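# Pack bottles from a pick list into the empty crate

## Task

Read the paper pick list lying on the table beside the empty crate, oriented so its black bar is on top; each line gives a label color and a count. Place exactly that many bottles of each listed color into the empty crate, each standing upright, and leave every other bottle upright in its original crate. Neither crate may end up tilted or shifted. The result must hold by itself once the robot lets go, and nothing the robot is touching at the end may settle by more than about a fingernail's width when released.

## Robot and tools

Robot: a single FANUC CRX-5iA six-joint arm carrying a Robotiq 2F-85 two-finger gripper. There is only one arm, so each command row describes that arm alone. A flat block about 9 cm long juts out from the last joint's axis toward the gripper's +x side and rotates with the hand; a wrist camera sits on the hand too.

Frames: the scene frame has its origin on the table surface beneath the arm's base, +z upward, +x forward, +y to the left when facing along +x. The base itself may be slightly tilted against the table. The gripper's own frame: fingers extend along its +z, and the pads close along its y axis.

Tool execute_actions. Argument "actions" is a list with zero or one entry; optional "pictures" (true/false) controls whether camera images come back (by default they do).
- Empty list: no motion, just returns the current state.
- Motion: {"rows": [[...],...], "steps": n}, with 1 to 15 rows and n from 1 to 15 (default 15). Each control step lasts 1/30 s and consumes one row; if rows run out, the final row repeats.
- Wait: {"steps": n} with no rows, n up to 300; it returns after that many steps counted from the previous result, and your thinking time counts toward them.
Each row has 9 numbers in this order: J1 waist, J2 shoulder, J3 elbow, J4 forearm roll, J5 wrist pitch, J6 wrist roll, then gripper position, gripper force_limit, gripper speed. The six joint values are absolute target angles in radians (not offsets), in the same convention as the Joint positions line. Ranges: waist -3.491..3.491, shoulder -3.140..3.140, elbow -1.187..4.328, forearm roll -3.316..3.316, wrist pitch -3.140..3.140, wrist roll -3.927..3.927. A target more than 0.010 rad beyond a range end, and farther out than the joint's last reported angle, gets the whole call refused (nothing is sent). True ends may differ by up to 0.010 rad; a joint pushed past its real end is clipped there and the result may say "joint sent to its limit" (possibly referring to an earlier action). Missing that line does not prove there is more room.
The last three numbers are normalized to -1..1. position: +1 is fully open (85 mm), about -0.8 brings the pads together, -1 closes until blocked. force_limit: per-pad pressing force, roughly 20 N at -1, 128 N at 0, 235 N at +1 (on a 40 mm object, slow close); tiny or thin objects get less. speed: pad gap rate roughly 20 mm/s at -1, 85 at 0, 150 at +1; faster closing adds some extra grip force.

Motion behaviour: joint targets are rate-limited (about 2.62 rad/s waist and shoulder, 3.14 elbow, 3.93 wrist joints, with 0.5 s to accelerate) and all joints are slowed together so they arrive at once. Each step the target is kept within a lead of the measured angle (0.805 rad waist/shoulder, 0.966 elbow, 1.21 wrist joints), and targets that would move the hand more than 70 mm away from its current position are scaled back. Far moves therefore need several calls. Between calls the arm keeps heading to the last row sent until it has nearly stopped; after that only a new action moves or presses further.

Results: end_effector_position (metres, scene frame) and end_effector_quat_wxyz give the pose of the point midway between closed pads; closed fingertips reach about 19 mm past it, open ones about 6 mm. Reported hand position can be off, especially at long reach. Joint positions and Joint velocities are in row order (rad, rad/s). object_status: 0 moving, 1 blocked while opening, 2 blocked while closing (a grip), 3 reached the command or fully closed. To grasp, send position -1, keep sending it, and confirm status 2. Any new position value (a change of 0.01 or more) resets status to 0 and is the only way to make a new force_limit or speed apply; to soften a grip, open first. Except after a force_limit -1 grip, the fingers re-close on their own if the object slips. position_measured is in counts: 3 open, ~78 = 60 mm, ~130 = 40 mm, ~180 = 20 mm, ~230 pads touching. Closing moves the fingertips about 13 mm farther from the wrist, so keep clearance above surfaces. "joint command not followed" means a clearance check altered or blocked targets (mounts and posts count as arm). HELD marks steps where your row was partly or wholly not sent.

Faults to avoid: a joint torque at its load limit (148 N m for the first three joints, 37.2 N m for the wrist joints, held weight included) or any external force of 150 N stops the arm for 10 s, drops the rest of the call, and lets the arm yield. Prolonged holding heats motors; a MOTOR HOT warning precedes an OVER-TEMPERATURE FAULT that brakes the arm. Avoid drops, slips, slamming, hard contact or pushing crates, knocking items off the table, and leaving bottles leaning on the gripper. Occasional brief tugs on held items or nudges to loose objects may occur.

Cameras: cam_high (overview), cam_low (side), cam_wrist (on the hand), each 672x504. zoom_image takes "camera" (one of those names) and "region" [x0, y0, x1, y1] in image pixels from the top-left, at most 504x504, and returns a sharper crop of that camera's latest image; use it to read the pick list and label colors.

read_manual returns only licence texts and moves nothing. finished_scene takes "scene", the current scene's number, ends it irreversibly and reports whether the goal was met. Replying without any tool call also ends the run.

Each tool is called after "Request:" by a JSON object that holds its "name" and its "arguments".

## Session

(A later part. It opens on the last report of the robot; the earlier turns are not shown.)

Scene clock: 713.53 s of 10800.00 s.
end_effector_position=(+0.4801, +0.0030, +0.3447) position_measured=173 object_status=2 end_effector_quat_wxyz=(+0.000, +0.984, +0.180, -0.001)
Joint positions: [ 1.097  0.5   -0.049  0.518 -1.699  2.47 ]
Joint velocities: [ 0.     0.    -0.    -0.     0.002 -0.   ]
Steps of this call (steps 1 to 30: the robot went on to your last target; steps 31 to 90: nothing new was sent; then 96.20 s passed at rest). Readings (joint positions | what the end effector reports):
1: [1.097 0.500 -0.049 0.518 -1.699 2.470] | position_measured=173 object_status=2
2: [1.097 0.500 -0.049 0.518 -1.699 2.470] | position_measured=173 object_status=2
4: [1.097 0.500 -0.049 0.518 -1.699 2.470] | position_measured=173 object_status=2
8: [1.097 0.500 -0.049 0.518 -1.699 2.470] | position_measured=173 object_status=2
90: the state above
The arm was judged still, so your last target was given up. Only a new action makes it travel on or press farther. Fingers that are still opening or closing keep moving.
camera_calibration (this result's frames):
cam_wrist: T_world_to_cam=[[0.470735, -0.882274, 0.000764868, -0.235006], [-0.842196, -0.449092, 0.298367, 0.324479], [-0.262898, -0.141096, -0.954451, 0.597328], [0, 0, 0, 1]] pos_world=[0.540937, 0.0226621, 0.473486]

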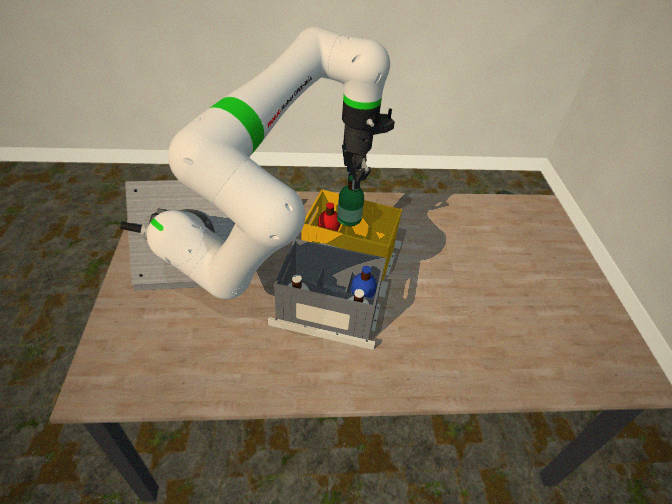

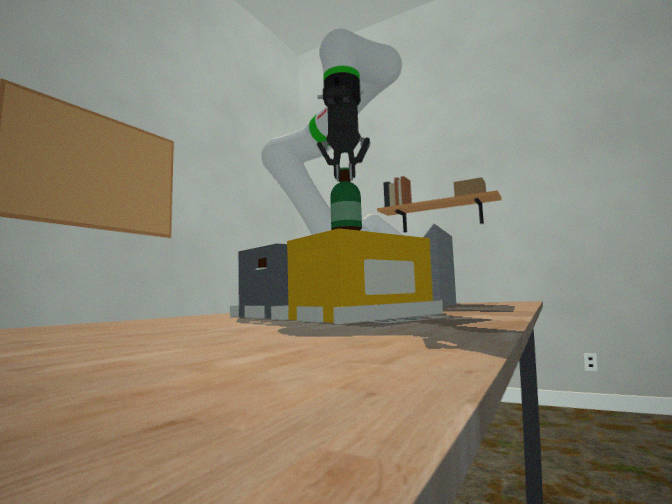

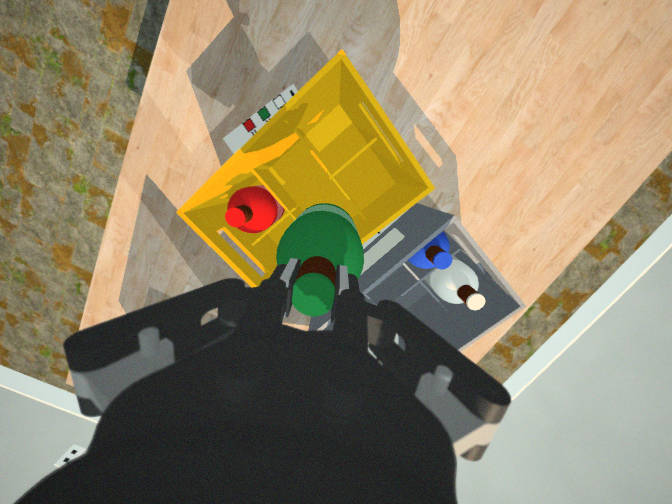

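Placing green, then picking the white bottle and carrying it above the near-right cell.

Request:
{"name": "execute_actions", "arguments": {"actions": [{"rows": [[1.0964,0.4995,-0.0508,0.5180,-1.6970,2.47,-1,0.5,-0.4],[1.0942,0.4989,-0.0560,0.5190,-1.6919,2.47,-1,0.5,-0.4],[1.0905,0.4980,-0.0647,0.5207,-1.6834,2.47,-1,0.5,-0.4],[1.0853,0.4967,-0.0767,0.5232,-1.6720,2.47,-1,0.5,-0.4],[1.0790,0.4951,-0.0919,0.5263,-1.6575,2.47,-1,0.5,-0.4],[1.0712,0.4933,-0.1098,0.5304,-1.6403,2.47,-1,0.5,-0.4],[1.0624,0.4913,-0.1301,0.5352,-1.6208,2.47,-1,0.5,-0.4],[1.0525,0.4893,-0.1525,0.5409,-1.5992,2.47,-1,0.5,-0.4],[1.0416,0.4875,-0.1763,0.5476,-1.5759,2.47,-1,0.5,-0.4],[1.0298,0.4863,-0.2008,0.5551,-1.5513,2.47,-1,0.5,-0.4],[1.0172,0.4858,-0.2255,0.5635,-1.5259,2.47,-1,0.5,-0.4],[1.0039,0.4860,-0.2499,0.5728,-1.5000,2.47,-1,0.5,-0.4],[0.9904,0.4869,-0.2735,0.5827,-1.4740,2.47,-1,0.5,-0.4],[0.9767,0.4886,-0.2961,0.5930,-1.4486,2.47,-1,0.5,-0.4],[0.9631,0.4908,-0.3172,0.6036,-1.4241,2.47,-1,0.5,-0.4]], "steps": 15}], "pictures": false}}

Request:
{"name": "execute_actions", "arguments": {"actions": [{"rows": [[0.9499,0.4936,-0.3367,0.6142,-1.4008,2.47,-1,0.5,-0.4],[0.9376,0.4967,-0.3542,0.6244,-1.3791,2.47,-1,0.5,-0.4],[0.9260,0.5000,-0.3696,0.6341,-1.3596,2.47,-1,0.5,-0.4],[0.9158,0.5032,-0.3828,0.6429,-1.3425,2.47,-1,0.5,-0.4],[0.9070,0.5061,-0.3936,0.6505,-1.3281,2.47,-1,0.5,-0.4],[0.9000,0.5086,-0.4021,0.6567,-1.3167,2.47,-1,0.5,-0.4],[0.8947,0.5106,-0.4082,0.6613,-1.3083,2.47,-1,0.5,-0.4],[0.8916,0.5118,-0.4118,0.6642,-1.3032,2.47,-1,0.5,-0.4],[0.8905,0.5122,-0.4130,0.6651,-1.3015,2.47,-1,0.5,-0.4],[0.8905,0.5122,-0.4130,0.6651,-1.3015,2.47,-1,0.5,-0.4],[0.8905,0.5122,-0.4130,0.6651,-1.3015,2.47,-1,0.5,-0.4],[0.8905,0.5122,-0.4130,0.6651,-1.3015,2.47,-1,0.5,-0.4],[0.8905,0.5122,-0.4130,0.6651,-1.3015,2.47,0.0,0.5,0.0],[0.8905,0.5122,-0.4130,0.6651,-1.3015,2.47,0.0,0.5,0.0],[0.8905,0.5122,-0.4130,0.6651,-1.3015,2.47,0.0,0.5,0.0]], "steps": 15}], "pictures": false}}

Request:
{"name": "execute_actions", "arguments": {"actions": [{"rows": [[0.8905,0.5122,-0.4130,0.6651,-1.3015,2.47,0.0,0.5,0.0],[0.8905,0.5122,-0.4130,0.6651,-1.3015,2.47,0.0,0.5,0.0],[0.8917,0.5118,-0.4115,0.6641,-1.3035,2.47,0.0,0.5,0.0],[0.8952,0.5108,-0.4070,0.6612,-1.3093,2.47,0.0,0.5,0.0],[0.9007,0.5092,-0.3998,0.6565,-1.3186,2.47,0.0,0.5,0.0],[0.9078,0.5070,-0.3904,0.6504,-1.3307,2.47,0.0,0.5,0.0],[0.9162,0.5045,-0.3794,0.6433,-1.3447,2.47,0.0,0.5,0.0],[0.9252,0.5018,-0.3677,0.6357,-1.3598,2.47,0.0,0.5,0.0],[0.9328,0.4976,-0.3561,0.6287,-1.3753,2.4720,0.0,0.5,0.0],[0.9374,0.4904,-0.3456,0.6234,-1.3908,2.4779,0.0,0.5,0.0],[0.9383,0.4805,-0.3367,0.6204,-1.4053,2.4876,0.0,0.5,0.0],[0.9352,0.4683,-0.3304,0.6198,-1.4178,2.5010,0.0,0.5,0.0],[0.9278,0.4540,-0.3268,0.6221,-1.4277,2.5178,0.0,0.5,0.0],[0.9161,0.4378,-0.3265,0.6273,-1.4345,2.5378,0.0,0.5,0.0],[0.9014,0.4197,-0.3279,0.6343,-1.4401,2.5605,0.0,0.5,0.0]], "steps": 15}], "pictures": false}}

Request:
{"name": "execute_actions", "arguments": {"actions": [{"rows": [[0.8852,0.3998,-0.3294,0.6421,-1.4463,2.5857,0.0,0.5,0.0],[0.8676,0.3783,-0.3309,0.6505,-1.4530,2.6129,0.0,0.5,0.0],[0.8491,0.3556,-0.3326,0.6594,-1.4599,2.6415,0.0,0.5,0.0],[0.8300,0.3321,-0.3344,0.6686,-1.4672,2.6712,0.0,0.5,0.0],[0.8106,0.3082,-0.3362,0.6780,-1.4745,2.7014,0.0,0.5,0.0],[0.7911,0.2842,-0.3380,0.6873,-1.4819,2.7316,0.0,0.5,0.0],[0.7720,0.2607,-0.3399,0.6965,-1.4891,2.7613,0.0,0.5,0.0],[0.7535,0.2380,-0.3415,0.7054,-1.4961,2.7899,0.0,0.5,0.0],[0.7359,0.2165,-0.3431,0.7138,-1.5028,2.8171,0.0,0.5,0.0],[0.7197,0.1966,-0.3446,0.7216,-1.5090,2.8423,0.0,0.5,0.0],[0.7050,0.1785,-0.3460,0.7286,-1.5145,2.8651,0.0,0.5,0.0],[0.6921,0.1627,-0.3472,0.7348,-1.5194,2.8850,0.0,0.5,0.0],[0.6798,0.1494,-0.3498,0.7408,-1.5213,2.9018,0.0,0.5,0.0],[0.6666,0.1390,-0.3555,0.7471,-1.5182,2.9152,0.0,0.5,0.0],[0.6530,0.1317,-0.3636,0.7536,-1.5104,2.9249,0.0,0.5,0.0]], "steps": 15}], "pictures": false}}

Request:
{"name": "execute_actions", "arguments": {"actions": [{"rows": [[0.6396,0.1277,-0.3736,0.7601,-1.4985,2.9308,0.0,0.5,0.0],[0.6270,0.1272,-0.3848,0.7663,-1.4834,2.9328,0.0,0.5,0.0],[0.6148,0.1286,-0.3964,0.7725,-1.4667,2.9328,0.0,0.5,0.0],[0.6025,0.1303,-0.4078,0.7788,-1.4499,2.9328,0.0,0.5,0.0],[0.5908,0.1321,-0.4181,0.7850,-1.4342,2.9328,0.0,0.5,0.0],[0.5808,0.1339,-0.4268,0.7904,-1.4206,2.9328,-1,0.5,-0.4],[0.5730,0.1354,-0.4333,0.7946,-1.4102,2.9328,-1,0.5,-0.4],[0.5680,0.1364,-0.4374,0.7973,-1.4037,2.9328,-1,0.5,-0.4],[0.5664,0.1368,-0.4387,0.7982,-1.4014,2.9328,-1,0.5,-0.4]], "steps": 15}], "pictures": false}}

Request:
{"name": "execute_actions", "arguments": {"actions": [{"rows": [[0.5664,0.1368,-0.4387,0.7982,-1.4014,2.9328,-1,0.5,-0.4],[0.5664,0.1368,-0.4387,0.7982,-1.4014,2.9328,-1,0.5,-0.4],[0.5664,0.1368,-0.4387,0.7982,-1.4014,2.9328,-1,0.5,-0.4],[0.5664,0.1368,-0.4387,0.7982,-1.4014,2.9328,-1,0.5,-0.4],[0.5664,0.1368,-0.4387,0.7982,-1.4014,2.9328,-1,0.5,-0.4],[0.5678,0.1365,-0.4376,0.7974,-1.4033,2.9328,-1,0.5,-0.4],[0.5719,0.1356,-0.4342,0.7952,-1.4089,2.9328,-1,0.5,-0.4],[0.5788,0.1343,-0.4284,0.7914,-1.4181,2.9328,-1,0.5,-0.4],[0.5882,0.1326,-0.4204,0.7864,-1.4306,2.9328,-1,0.5,-0.4],[0.5999,0.1307,-0.4101,0.7802,-1.4464,2.9328,-1,0.5,-0.4],[0.6136,0.1288,-0.3976,0.7731,-1.4650,2.9328,-1,0.5,-0.4],[0.6291,0.1270,-0.3829,0.7653,-1.4862,2.9328,-1,0.5,-0.4],[0.6460,0.1256,-0.3661,0.7570,-1.5095,2.9328,-1,0.5,-0.4],[0.6639,0.1247,-0.3474,0.7485,-1.5345,2.9328,-1,0.5,-0.4],[0.6824,0.1245,-0.3271,0.7400,-1.5608,2.9328,-1,0.5,-0.4]], "steps": 15}], "pictures": false}}

Request:
{"name": "execute_actions", "arguments": {"actions": [{"rows": [[0.7013,0.1251,-0.3053,0.7318,-1.5879,2.9328,-1,0.5,-0.4],[0.7202,0.1265,-0.2823,0.7240,-1.6153,2.9328,-1,0.5,-0.4],[0.7387,0.1288,-0.2586,0.7167,-1.6426,2.9328,-1,0.5,-0.4],[0.7565,0.1318,-0.2346,0.7101,-1.6693,2.9328,-1,0.5,-0.4],[0.7733,0.1354,-0.2106,0.7043,-1.6948,2.9328,-1,0.5,-0.4],[0.7890,0.1396,-0.1873,0.6992,-1.7190,2.9328,-1,0.5,-0.4],[0.8037,0.1459,-0.1642,0.6945,-1.7408,2.9314,-1,0.5,-0.4],[0.8178,0.1559,-0.1407,0.6899,-1.7596,2.9271,-1,0.5,-0.4],[0.8312,0.1694,-0.1175,0.6853,-1.7751,2.9201,-1,0.5,-0.4],[0.8437,0.1860,-0.0951,0.6807,-1.7869,2.9105,-1,0.5,-0.4],[0.8551,0.2052,-0.0741,0.6760,-1.7950,2.8984,-1,0.5,-0.4],[0.8653,0.2264,-0.0548,0.6713,-1.7993,2.8841,-1,0.5,-0.4],[0.8741,0.2494,-0.0377,0.6667,-1.7996,2.8677,-1,0.5,-0.4],[0.8815,0.2737,-0.0232,0.6619,-1.7961,2.8496,-1,0.5,-0.4],[0.8884,0.2992,-0.0097,0.6570,-1.7903,2.8301,-1,0.5,-0.4]], "steps": 15}], "pictures": false}}

Request:
{"name": "execute_actions", "arguments": {"actions": [{"rows": [[0.8956,0.3261,0.0047,0.6519,-1.7843,2.8095,-1,0.5,-0.4],[0.9032,0.3540,0.0195,0.6466,-1.7781,2.7881,-1,0.5,-0.4],[0.9109,0.3826,0.0347,0.6412,-1.7716,2.7664,-1,0.5,-0.4],[0.9185,0.4110,0.0498,0.6358,-1.7653,2.7447,-1,0.5,-0.4],[0.9261,0.4389,0.0646,0.6305,-1.7590,2.7233,-1,0.5,-0.4],[0.9333,0.4659,0.0790,0.6253,-1.7530,2.7027,-1,0.5,-0.4],[0.9402,0.4914,0.0925,0.6204,-1.7473,2.6832,-1,0.5,-0.4],[0.9465,0.5152,0.1051,0.6159,-1.7420,2.6651,-1,0.5,-0.4],[0.9523,0.5366,0.1165,0.6119,-1.7372,2.6487,-1,0.5,-0.4],[0.9574,0.5553,0.1264,0.6083,-1.7330,2.6344,-1,0.5,-0.4],[0.9616,0.5712,0.1348,0.6053,-1.7294,2.6223,-1,0.5,-0.4],[0.9650,0.5838,0.1416,0.6029,-1.7266,2.6127,-1,0.5,-0.4],[0.9675,0.5929,0.1464,0.6012,-1.7246,2.6057,-1,0.5,-0.4],[0.9689,0.5985,0.1494,0.6001,-1.7233,2.6014,-1,0.5,-0.4],[0.9695,0.6003,0.1504,0.5997,-1.7229,2.6000,-1,0.5,-0.4]], "steps": 15}], "pictures": false}}

Request:
{"name": "execute_actions", "arguments": {"actions": [{"steps": 8}], "pictures": true}}

Request:
{"name": "zoom_image", "arguments": {"camera": "cam_wrist", "region": [250, 110, 430, 330]}}

Request:
{"name": "zoom_image", "arguments": {"camera": "cam_wrist", "region": [270, 150, 370, 240]}}

Scene clock: 812.17 s of 10800.00 s.
end_effector_position=(+0.4821, +0.0036, +0.2496) position_measured=173 object_status=2 end_effector_quat_wxyz=(+0.000, +0.981, +0.196, -0.000)
Joint positions: [ 1.004  0.487 -0.248  0.574 -1.501  2.47 ]
Joint velocities: [-0.378 -0.    -0.672  0.266  0.722  0.   ]
Steps of this call (steps 1 to 90: nothing new was sent; then 95.13 s passed at rest; steps 91 to 105: all 15 steps of this action). Readings (joint positions | what the end effector reports):
91: [1.097 0.500 -0.049 0.518 -1.698 2.470] | position_measured=173 object_status=2
92: [1.097 0.500 -0.050 0.518 -1.697 2.470] | position_measured=173 object_status=2
94: [1.094 0.499 -0.059 0.519 -1.689 2.470] | position_measured=173 object_status=2
98: [1.074 0.494 -0.105 0.529 -1.645 2.470] | position_measured=173 object_status=2
105: the state above

Scene clock: 812.67 s of 10800.00 s.
end_effector_position=(+0.4814, +0.0037, +0.1537) position_measured=168 object_status=0 end_effector_quat_wxyz=(+0.000, +0.976, +0.220, -0.001)
Joint positions: [ 0.891  0.512 -0.413  0.665 -1.302  2.47 ]
Joint velocities: [ 0.    -0.    -0.     0.005  0.002  0.   ]
Steps of this call (steps 1 to 15: all 15 steps of this action). Readings (joint positions | what the end effector reports):
1: [0.991 0.487 -0.271 0.583 -1.476 2.470] | position_measured=173 object_status=2
2: [0.977 0.488 -0.293 0.593 -1.451 2.470] | position_measured=173 object_status=2
4: [0.950 0.493 -0.334 0.614 -1.402 2.470] | position_measured=173 object_status=2
8: [0.905 0.507 -0.396 0.652 -1.325 2.470] | position_measured=173 object_status=2
15: the state above

Scene clock: 813.17 s of 10800.00 s.
end_effector_position=(+0.4874, -0.0170, +0.2089) position_measured=129 object_status=0 end_effector_quat_wxyz=(-0.002, +0.977, +0.211, +0.002)
Joint positions: [ 0.932  0.458 -0.331  0.622 -1.421  2.513]
Joint velocities: [-0.172 -0.38   0.09   0.026 -0.244  0.453]
Steps of this call (steps 1 to 15: all 15 steps of this action). Readings (joint positions | what the end effector reports):
1: [0.891 0.512 -0.413 0.665 -1.302 2.470] | position_measured=162 object_status=0
2: [0.891 0.512 -0.413 0.665 -1.302 2.470] | position_measured=155 object_status=0
4: [0.891 0.512 -0.412 0.665 -1.303 2.470] | position_measured=141 object_status=0
8: [0.908 0.507 -0.389 0.650 -1.332 2.470] | position_measured=129 object_status=0
15: the state above

Scene clock: 813.67 s of 10800.00 s.
end_effector_position=(+0.4961, -0.2199, +0.2099) position_measured=129 object_status=3 end_effector_quat_wxyz=(-0.002, +0.972, +0.233, +0.001)
Joint positions: [ 0.695  0.169 -0.348  0.734 -1.516  2.878]
Joint velocities: [-0.465 -0.483 -0.093  0.223 -0.071  0.61 ]
Steps of this call (steps 1 to 15: all 15 steps of this action). Readings (joint positions | what the end effector reports):
1: [0.923 0.445 -0.329 0.625 -1.428 2.530] | position_measured=129 object_status=3
2: [0.911 0.430 -0.328 0.629 -1.435 2.549] | position_measured=129 object_status=3
4: [0.882 0.395 -0.329 0.644 -1.447 2.592] | position_measured=129 object_status=3
8: [0.814 0.313 -0.336 0.676 -1.473 2.695] | position_measured=129 object_status=3
15: the state above

Scene clock: 814.17 s of 10800.00 s.
end_effector_position=(+0.4901, -0.2510, +0.1520) position_measured=167 object_status=0 end_effector_quat_wxyz=(+0.000, +0.970, +0.241, -0.001)
Joint positions: [ 0.567  0.137 -0.439  0.798 -1.401  2.933]
Joint velocities: [-0.001  0.     0.     0.001 -0.001  0.   ]
Steps of this call (steps 1 to 15: all 15 steps of this action). Readings (joint positions | what the end effector reports):
1: [0.679 0.154 -0.352 0.741 -1.516 2.896] | position_measured=129 object_status=3
2: [0.664 0.143 -0.359 0.748 -1.515 2.911] | position_measured=129 object_status=3
4: [0.636 0.131 -0.379 0.762 -1.496 2.927] | position_measured=129 object_status=3
8: [0.587 0.133 -0.421 0.787 -1.429 2.933] | position_measured=133 object_status=0
15: the state above

Scene clock: 814.67 s of 10800.00 s.
end_effector_position=(+0.4904, -0.2512, +0.1948) position_measured=173 object_status=2 end_effector_quat_wxyz=(+0.001, +0.972, +0.237, -0.001)
Joint positions: [ 0.637  0.127 -0.374  0.761 -1.498  2.933]
Joint velocities: [ 0.44  -0.033  0.442 -0.211 -0.603 -0.   ]
Steps of this call (steps 1 to 15: all 15 steps of this action). Readings (joint positions | what the end effector reports):
1: [0.567 0.137 -0.439 0.798 -1.401 2.933] | position_measured=170 object_status=0
2: [0.567 0.137 -0.439 0.798 -1.401 2.933] | position_measured=171 object_status=0
4: [0.567 0.137 -0.439 0.798 -1.401 2.933] | position_measured=173 object_status=0
8: [0.569 0.136 -0.436 0.796 -1.406 2.933] | position_measured=173 object_status=2
15: the state above

Scene clock: 815.17 s of 10800.00 s.
end_effector_position=(+0.5059, -0.2198, +0.3412) position_measured=173 object_status=2 end_effector_quat_wxyz=(+0.000, +0.975, +0.222, -0.001)
Joint positions: [ 0.862  0.228 -0.06   0.672 -1.794  2.884]
Joint velocities: [ 0.265  0.597  0.496 -0.132 -0.101 -0.457]
Steps of this call (steps 1 to 15: all 15 steps of this action). Readings (joint positions | what the end effector reports):
1: [0.653 0.126 -0.358 0.754 -1.519 2.933] | position_measured=173 object_status=2
2: [0.669 0.125 -0.341 0.747 -1.542 2.933] | position_measured=173 object_status=2
4: [0.703 0.125 -0.301 0.732 -1.591 2.933] | position_measured=173 object_status=2
8: [0.771 0.135 -0.212 0.706 -1.691 2.933] | position_measured=173 object_status=2
15: the state above

Scene clock: 815.67 s of 10800.00 s.
end_effector_position=(+0.5606, -0.0411, +0.3459) position_measured=173 object_status=2 end_effector_quat_wxyz=(+0.000, +0.985, +0.174, -0.001)
Joint positions: [ 0.963  0.576  0.137  0.604 -1.728  2.619]
Joint velocities: [ 0.114  0.426  0.226 -0.081  0.094 -0.324]
Steps of this call (steps 1 to 15: all 15 steps of this action). Readings (joint positions | what the end effector reports):
1: [0.870 0.249 -0.044 0.667 -1.795 2.868] | position_measured=173 object_status=2
2: [0.878 0.271 -0.030 0.663 -1.794 2.851] | position_measured=173 object_status=2
4: [0.892 0.318 -0.002 0.654 -1.788 2.816] | position_measured=173 object_status=2
8: [0.921 0.421 0.055 0.634 -1.764 2.737] | position_measured=173 object_status=2
15: the state above

Scene clock: 815.93 s of 10800.00 s.
end_effector_position=(+0.5627, -0.0279, +0.3446) position_measured=173 object_status=2 end_effector_quat_wxyz=(+0.000, +0.985, +0.171, -0.001)
Joint positions: [ 0.969  0.6    0.15   0.6   -1.723  2.6  ]
Joint velocities: [-0.     0.002  0.    -0.     0.    -0.   ]
Steps of this call (steps 1 to 8: the robot went on to your last target). Readings (joint positions | what the end effector reports):
1: [0.966 0.588 0.144 0.602 -1.726 2.609] | position_measured=173 object_status=2
2: [0.968 0.596 0.148 0.600 -1.724 2.603] | position_measured=173 object_status=2
4: [0.969 0.600 0.150 0.600 -1.723 2.600] | position_measured=173 object_status=2
8: the state above
camera_calibration (this result's frames):
cam_wrist: T_world_to_cam=[[0.453896, -0.891054, 0.000708538, -0.291885], [-0.850587, -0.433046, 0.298283, 0.385419], [-0.26548, -0.135992, -0.954477, 0.616243], [0, 0, 0, 1]] pos_world=[0.623918, -0.00937694, 0.473432]

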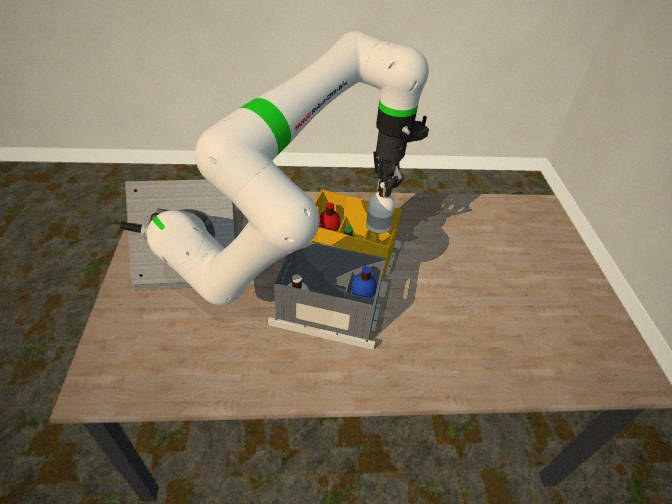

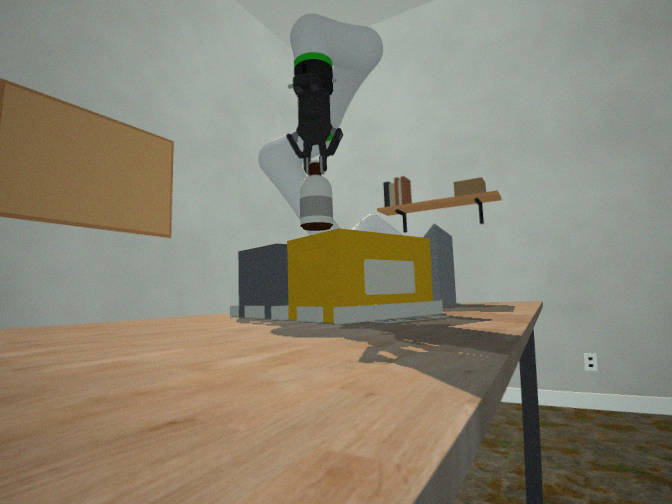

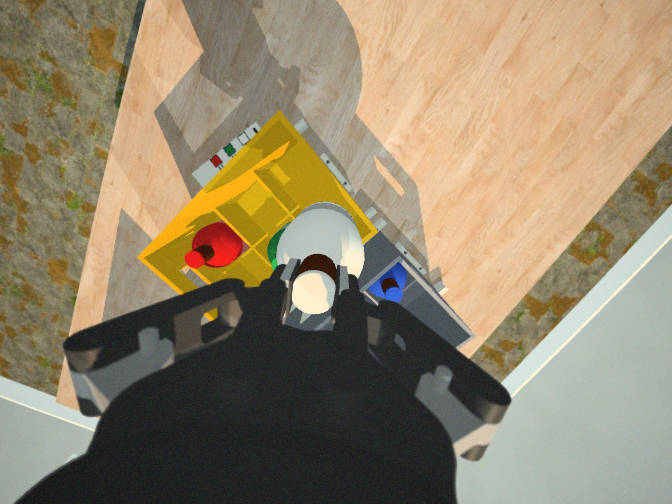

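Region (250, 110, 430, 330) of cam_wrist's 672x504 image, scaled by 2.291, with more detail than that image has; it fills the left 412 columns of this view, and the rest is white.

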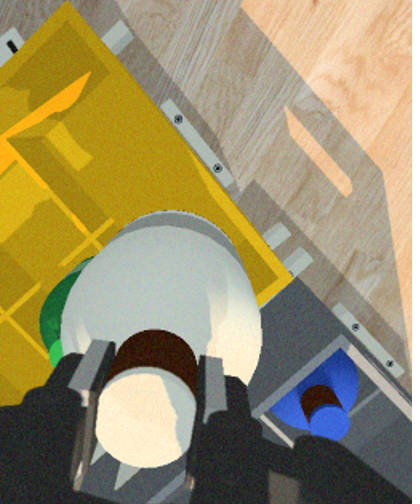

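Region (270, 150, 370, 240) of cam_wrist's 672x504 image, scaled by 5.040, with more detail than that image has; it fills the top 454 rows of this view, and the rest is white.

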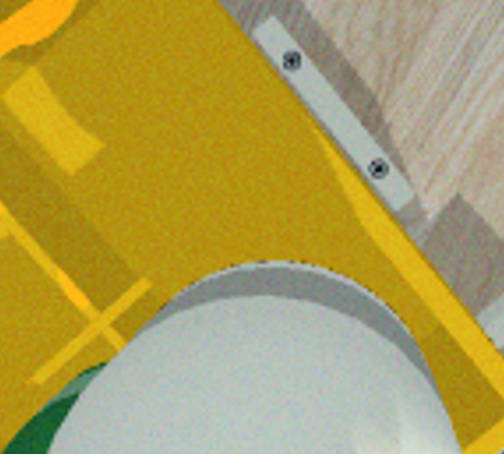

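The white bottle is held upright. Checking its clearance to the right and near walls before lowering.

Request:
{"name": "zoom_image", "arguments": {"camera": "cam_wrist", "region": [320, 170, 400, 260]}}

Request:
{"name": "zoom_image", "arguments": {"camera": "cam_low", "region": [260, 120, 380, 250]}}

Region (320, 170, 400, 260) of cam_wrist's 672x504 image, scaled by 5.600, with more detail than that image has.

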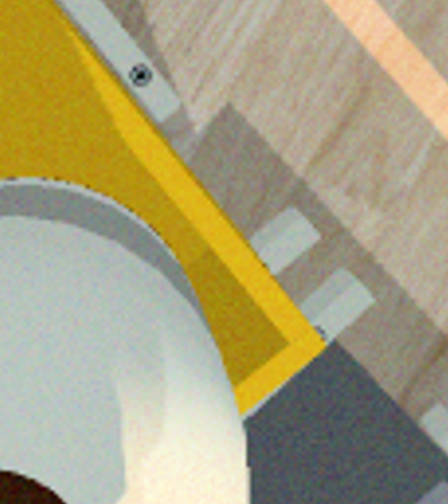

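Region (260, 120, 380, 250) of cam_low's 672x504 image, scaled by 3.877, with more detail than that image has; it fills the left 465 columns of this view, and the rest is white.

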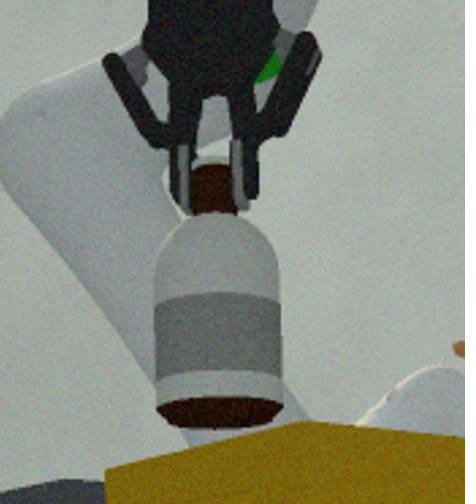

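Alignment is within about 1 mm. Lowering the white bottle, releasing it, and lifting clear.

Request:
{"name": "execute_actions", "arguments": {"actions": [{"rows": [[0.9688,0.5997,0.1482,0.6000,-1.7212,2.6,-1,0.5,-0.4],[0.9668,0.5981,0.1417,0.6006,-1.7162,2.6,-1,0.5,-0.4],[0.9633,0.5956,0.1313,0.6018,-1.7078,2.6,-1,0.5,-0.4],[0.9584,0.5925,0.1175,0.6036,-1.6964,2.6,-1,0.5,-0.4],[0.9522,0.5891,0.1007,0.6060,-1.6822,2.6,-1,0.5,-0.4],[0.9446,0.5858,0.0816,0.6093,-1.6653,2.6,-1,0.5,-0.4],[0.9357,0.5826,0.0605,0.6133,-1.6462,2.6,-1,0.5,-0.4],[0.9257,0.5796,0.0377,0.6181,-1.6250,2.6,-1,0.5,-0.4],[0.9147,0.5769,0.0137,0.6236,-1.6024,2.6,-1,0.5,-0.4],[0.9028,0.5747,-0.0108,0.6301,-1.5785,2.6,-1,0.5,-0.4],[0.8902,0.5731,-0.0354,0.6373,-1.5539,2.6,-1,0.5,-0.4],[0.8770,0.5721,-0.0596,0.6452,-1.5289,2.6,-1,0.5,-0.4],[0.8637,0.5719,-0.0831,0.6536,-1.5041,2.6,-1,0.5,-0.4],[0.8503,0.5724,-0.1053,0.6625,-1.4798,2.6,-1,0.5,-0.4],[0.8370,0.5736,-0.1259,0.6716,-1.4564,2.6,-1,0.5,-0.4]], "steps": 15}], "pictures": false}}

Request:
{"name": "execute_actions", "arguments": {"actions": [{"rows": [[0.8242,0.5753,-0.1447,0.6806,-1.4343,2.6,-1,0.5,-0.4],[0.8122,0.5775,-0.1616,0.6894,-1.4140,2.6,-1,0.5,-0.4],[0.8011,0.5798,-0.1764,0.6977,-1.3956,2.6,-1,0.5,-0.4],[0.7913,0.5822,-0.1889,0.7052,-1.3795,2.6,-1,0.5,-0.4],[0.7829,0.5845,-0.1992,0.7118,-1.3660,2.6,-1,0.5,-0.4],[0.7761,0.5865,-0.2072,0.7171,-1.3553,2.6,-1,0.5,-0.4],[0.7711,0.5880,-0.2129,0.7211,-1.3475,2.6,-1,0.5,-0.4],[0.7681,0.5890,-0.2163,0.7235,-1.3428,2.6,-1,0.5,-0.4],[0.7671,0.5893,-0.2175,0.7243,-1.3412,2.6,-1,0.5,-0.4],[0.7671,0.5893,-0.2175,0.7243,-1.3412,2.6,-1,0.5,-0.4],[0.7671,0.5893,-0.2175,0.7243,-1.3412,2.6,-1,0.5,-0.4],[0.7671,0.5893,-0.2175,0.7243,-1.3412,2.6,-1,0.5,-0.4],[0.7671,0.5893,-0.2175,0.7243,-1.3412,2.6,0.0,0.5,0.0],[0.7671,0.5893,-0.2175,0.7243,-1.3412,2.6,0.0,0.5,0.0],[0.7671,0.5893,-0.2175,0.7243,-1.3412,2.6,0.0,0.5,0.0]], "steps": 15}], "pictures": false}}

Request:
{"name": "execute_actions", "arguments": {"actions": [{"rows": [[0.7671,0.5893,-0.2175,0.7243,-1.3412,2.6,0.0,0.5,0.0],[0.7671,0.5893,-0.2175,0.7243,-1.3412,2.6,0.0,0.5,0.0],[0.7683,0.5890,-0.2159,0.7234,-1.3432,2.6,0.0,0.5,0.0],[0.7718,0.5882,-0.2114,0.7208,-1.3489,2.6,0.0,0.5,0.0],[0.7773,0.5870,-0.2041,0.7166,-1.3581,2.6,0.0,0.5,0.0],[0.7846,0.5854,-0.1946,0.7111,-1.3700,2.6,0.0,0.5,0.0],[0.7930,0.5835,-0.1836,0.7048,-1.3839,2.6,0.0,0.5,0.0],[0.8021,0.5815,-0.1717,0.6980,-1.3988,2.6,0.0,0.5,0.0],[0.8111,0.5794,-0.1598,0.6911,-1.4137,2.6,0.0,0.5,0.0],[0.8195,0.5775,-0.1488,0.6848,-1.4276,2.6,0.0,0.5,0.0],[0.8268,0.5759,-0.1393,0.6793,-1.4395,2.6,0.0,0.5,0.0],[0.8323,0.5747,-0.1320,0.6751,-1.4487,2.6,0.0,0.5,0.0],[0.8358,0.5739,-0.1275,0.6725,-1.4544,2.6,0.0,0.5,0.0],[0.8370,0.5736,-0.1259,0.6716,-1.4564,2.6,0.0,0.5,0.0]], "steps": 15}], "pictures": false}}

Request:
{"name": "execute_actions", "arguments": {"actions": [{"steps": 5}], "pictures": true}}

Request:
{"name": "zoom_image", "arguments": {"camera": "cam_high", "region": [260, 160, 440, 350]}}

Scene clock: 886.53 s of 10800.00 s.
end_effector_position=(+0.5623, -0.0284, +0.2495) position_measured=173 object_status=2 end_effector_quat_wxyz=(+0.000, +0.982, +0.191, -0.001)
Joint positions: [ 0.877  0.573 -0.057  0.646 -1.53   2.6  ]
Joint velocities: [-0.375 -0.019 -0.669  0.231  0.697  0.   ]
Steps of this call (steps 1 to 30: the robot went on to your last target; steps 31 to 90: nothing new was sent; then 67.10 s passed at rest; steps 91 to 105: all 15 steps of this action). Readings (joint positions | what the end effector reports):
91: [0.970 0.600 0.150 0.600 -1.723 2.600] | position_measured=173 object_status=2
92: [0.969 0.600 0.149 0.600 -1.721 2.600] | position_measured=173 object_status=2
94: [0.967 0.598 0.138 0.601 -1.713 2.600] | position_measured=173 object_status=2
98: [0.947 0.587 0.089 0.608 -1.671 2.600] | position_measured=173 object_status=2
105: the state above

Scene clock: 887.03 s of 10800.00 s.
end_effector_position=(+0.5615, -0.0284, +0.1537) position_measured=168 object_status=0 end_effector_quat_wxyz=(+0.000, +0.977, +0.214, -0.001)
Joint positions: [ 0.767  0.589 -0.217  0.724 -1.341  2.6  ]
Joint velocities: [ 0.001 -0.     0.     0.004  0.001 -0.   ]
Steps of this call (steps 1 to 15: all 15 steps of this action). Readings (joint positions | what the end effector reports):
1: [0.864 0.573 -0.080 0.654 -1.506 2.600] | position_measured=173 object_status=2
2: [0.851 0.573 -0.102 0.663 -1.482 2.600] | position_measured=173 object_status=2
4: [0.824 0.575 -0.143 0.681 -1.436 2.600] | position_measured=173 object_status=2
8: [0.780 0.585 -0.202 0.714 -1.362 2.600] | position_measured=173 object_status=2
15: the state above

Scene clock: 887.53 s of 10800.00 s.
end_effector_position=(+0.5617, -0.0286, +0.2105) position_measured=129 object_status=0 end_effector_quat_wxyz=(+0.001, +0.980, +0.200, -0.001)
Joint positions: [ 0.835  0.574 -0.129  0.674 -1.452  2.6  ]
Joint velocities: [ 0.084 -0.02   0.108 -0.062 -0.137  0.   ]
Steps of this call (steps 1 to 15: all 15 steps of this action). Readings (joint positions | what the end effector reports):
1: [0.767 0.589 -0.217 0.724 -1.341 2.600] | position_measured=162 object_status=0
2: [0.767 0.589 -0.217 0.724 -1.341 2.600] | position_measured=155 object_status=0
4: [0.767 0.589 -0.217 0.724 -1.342 2.600] | position_measured=140 object_status=0
8: [0.785 0.585 -0.194 0.711 -1.371 2.600] | position_measured=129 object_status=0
15: the state above

Scene clock: 887.70 s of 10800.00 s.
end_effector_position=(+0.5616, -0.0286, +0.2124) position_measured=129 object_status=3 end_effector_quat_wxyz=(+0.000, +0.980, +0.199, -0.001)
Joint positions: [ 0.837  0.574 -0.126  0.672 -1.456  2.6  ]
Joint velocities: [ 0.001 -0.     0.002  0.    -0.001 -0.   ]
Steps of this call (steps 1 to 5: the robot went on to your last target). Readings (joint positions | what the end effector reports):
1: [0.836 0.574 -0.127 0.672 -1.455 2.600] | position_measured=129 object_status=3
2: [0.837 0.574 -0.126 0.672 -1.456 2.600] | position_measured=129 object_status=3
4: [0.837 0.574 -0.126 0.672 -1.456 2.600] | position_measured=129 object_status=3
5: the state above
camera_calibration (this result's frames):
cam_wrist: T_world_to_cam=[[0.504967, -0.863138, 0.00108347, -0.319882], [-0.823932, -0.481655, 0.298571, 0.407166], [-0.257186, -0.151661, -0.954387, 0.484538], [0, 0, 0, 1]] pos_world=[0.621624, -0.00650292, 0.341215]

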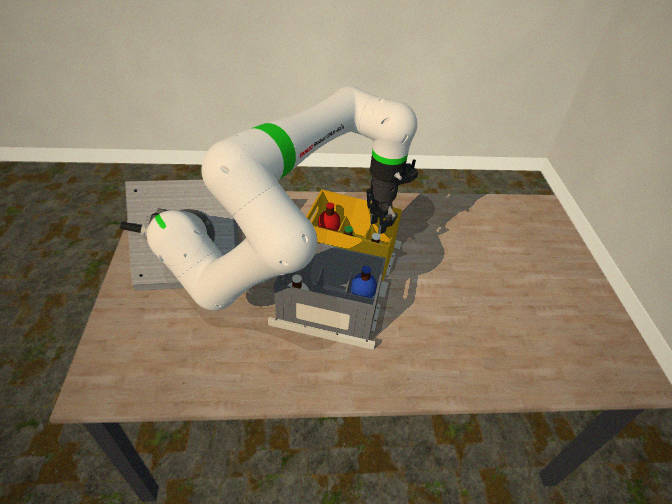

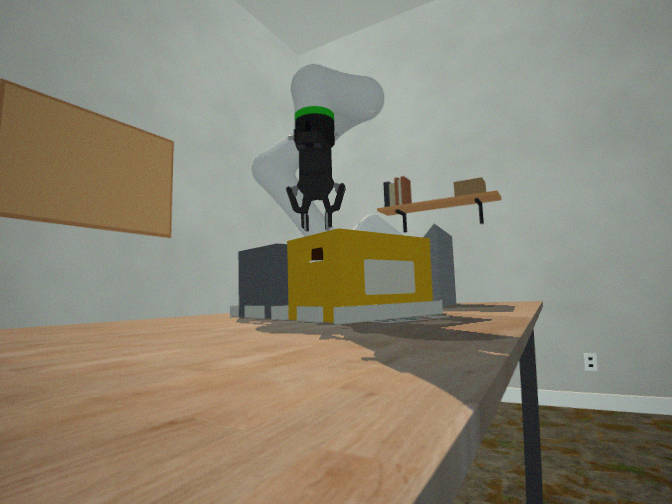

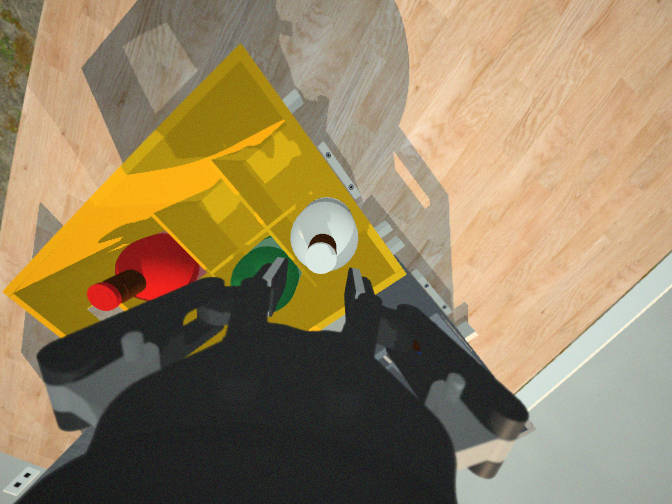

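Region (260, 160, 440, 350) of cam_high's 672x504 image, scaled by 2.653, with more detail than that image has; it fills the left 477 columns of this view, and the rest is white.

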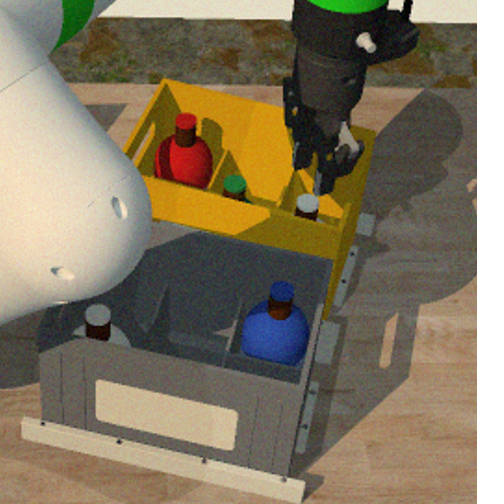

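Request:
{"name": "execute_actions", "arguments": {"actions": []}}

Scene clock: 895.67 s of 10800.00 s.
end_effector_position=(+0.5616, -0.0286, +0.2125) position_measured=129 object_status=3 end_effector_quat_wxyz=(+0.000, +0.980, +0.199, -0.001)
Joint positions: [ 0.837  0.574 -0.126  0.672 -1.456  2.6  ]
Joint velocities: [-0.001 -0.     0.     0.     0.     0.   ]
Steps of this call (steps 1 to 15: the robot went on to your last target; steps 16 to 90: nothing new was sent; then 4.97 s passed at rest). Readings (joint positions | what the end effector reports):
1: [0.837 0.574 -0.126 0.672 -1.456 2.600] | position_measured=129 object_status=3
2: [0.837 0.574 -0.126 0.672 -1.456 2.600] | position_measured=129 object_status=3
4: [0.837 0.574 -0.126 0.672 -1.456 2.600] | position_measured=129 object_status=3
8: [0.837 0.574 -0.126 0.672 -1.456 2.600] | position_measured=129 object_status=3
90: the state above
The arm was judged still, so your last target was given up. Only a new action makes it travel on or press farther. Fingers that are still opening or closing keep moving.
camera_calibration (this result's frames):
cam_wrist: T_world_to_cam=[[0.504975, -0.863133, 0.00110289, -0.31988], [-0.823969, -0.48168, 0.298429, 0.407214], [-0.257053, -0.151608, -0.954431, 0.484572], [0, 0, 0, 1]] pos_world=[0.621624, -0.00648735, 0.341319]

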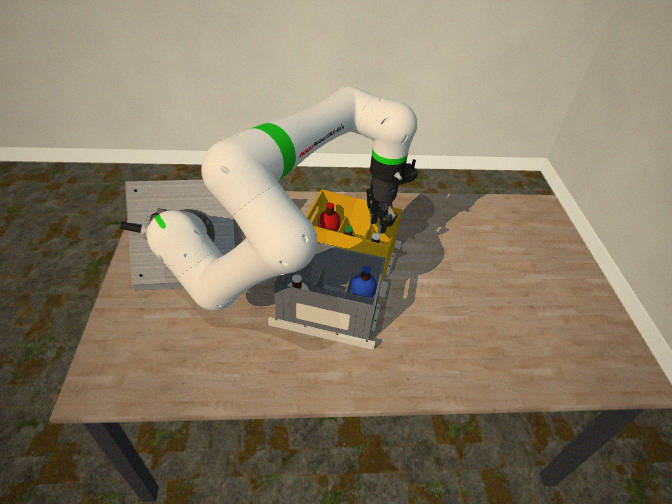

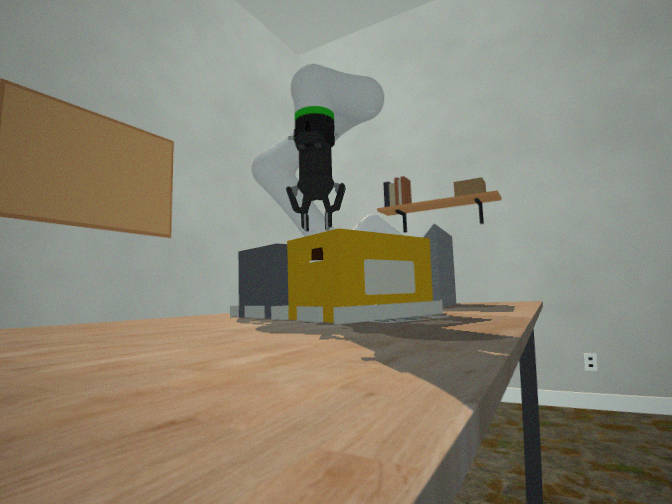

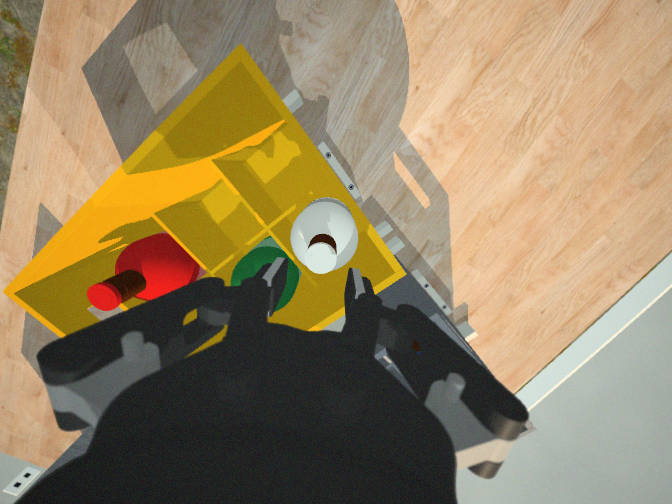

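Request:
{"name": "zoom_image", "arguments": {"camera": "cam_high", "region": [250, 170, 430, 350]}}

Region (250, 170, 430, 350) of cam_high's 672x504 image, scaled by 2.800, with more detail than that image has.

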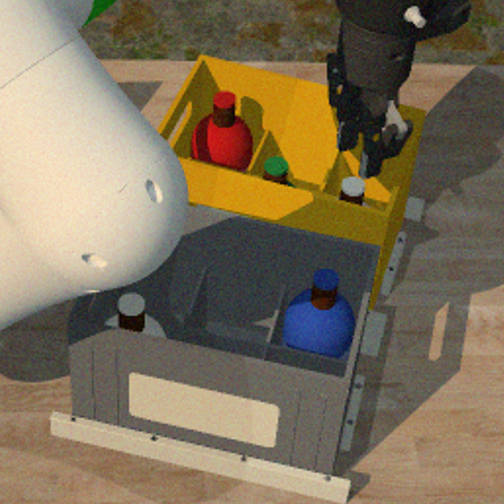

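The red, green and white bottles stand upright in the yellow crate. The other two are still standing in the grey crate, and the gripper is clear.

Request:
{"name": "finished_scene", "arguments": {"scene": 2}}

The scene is finished: the task was done.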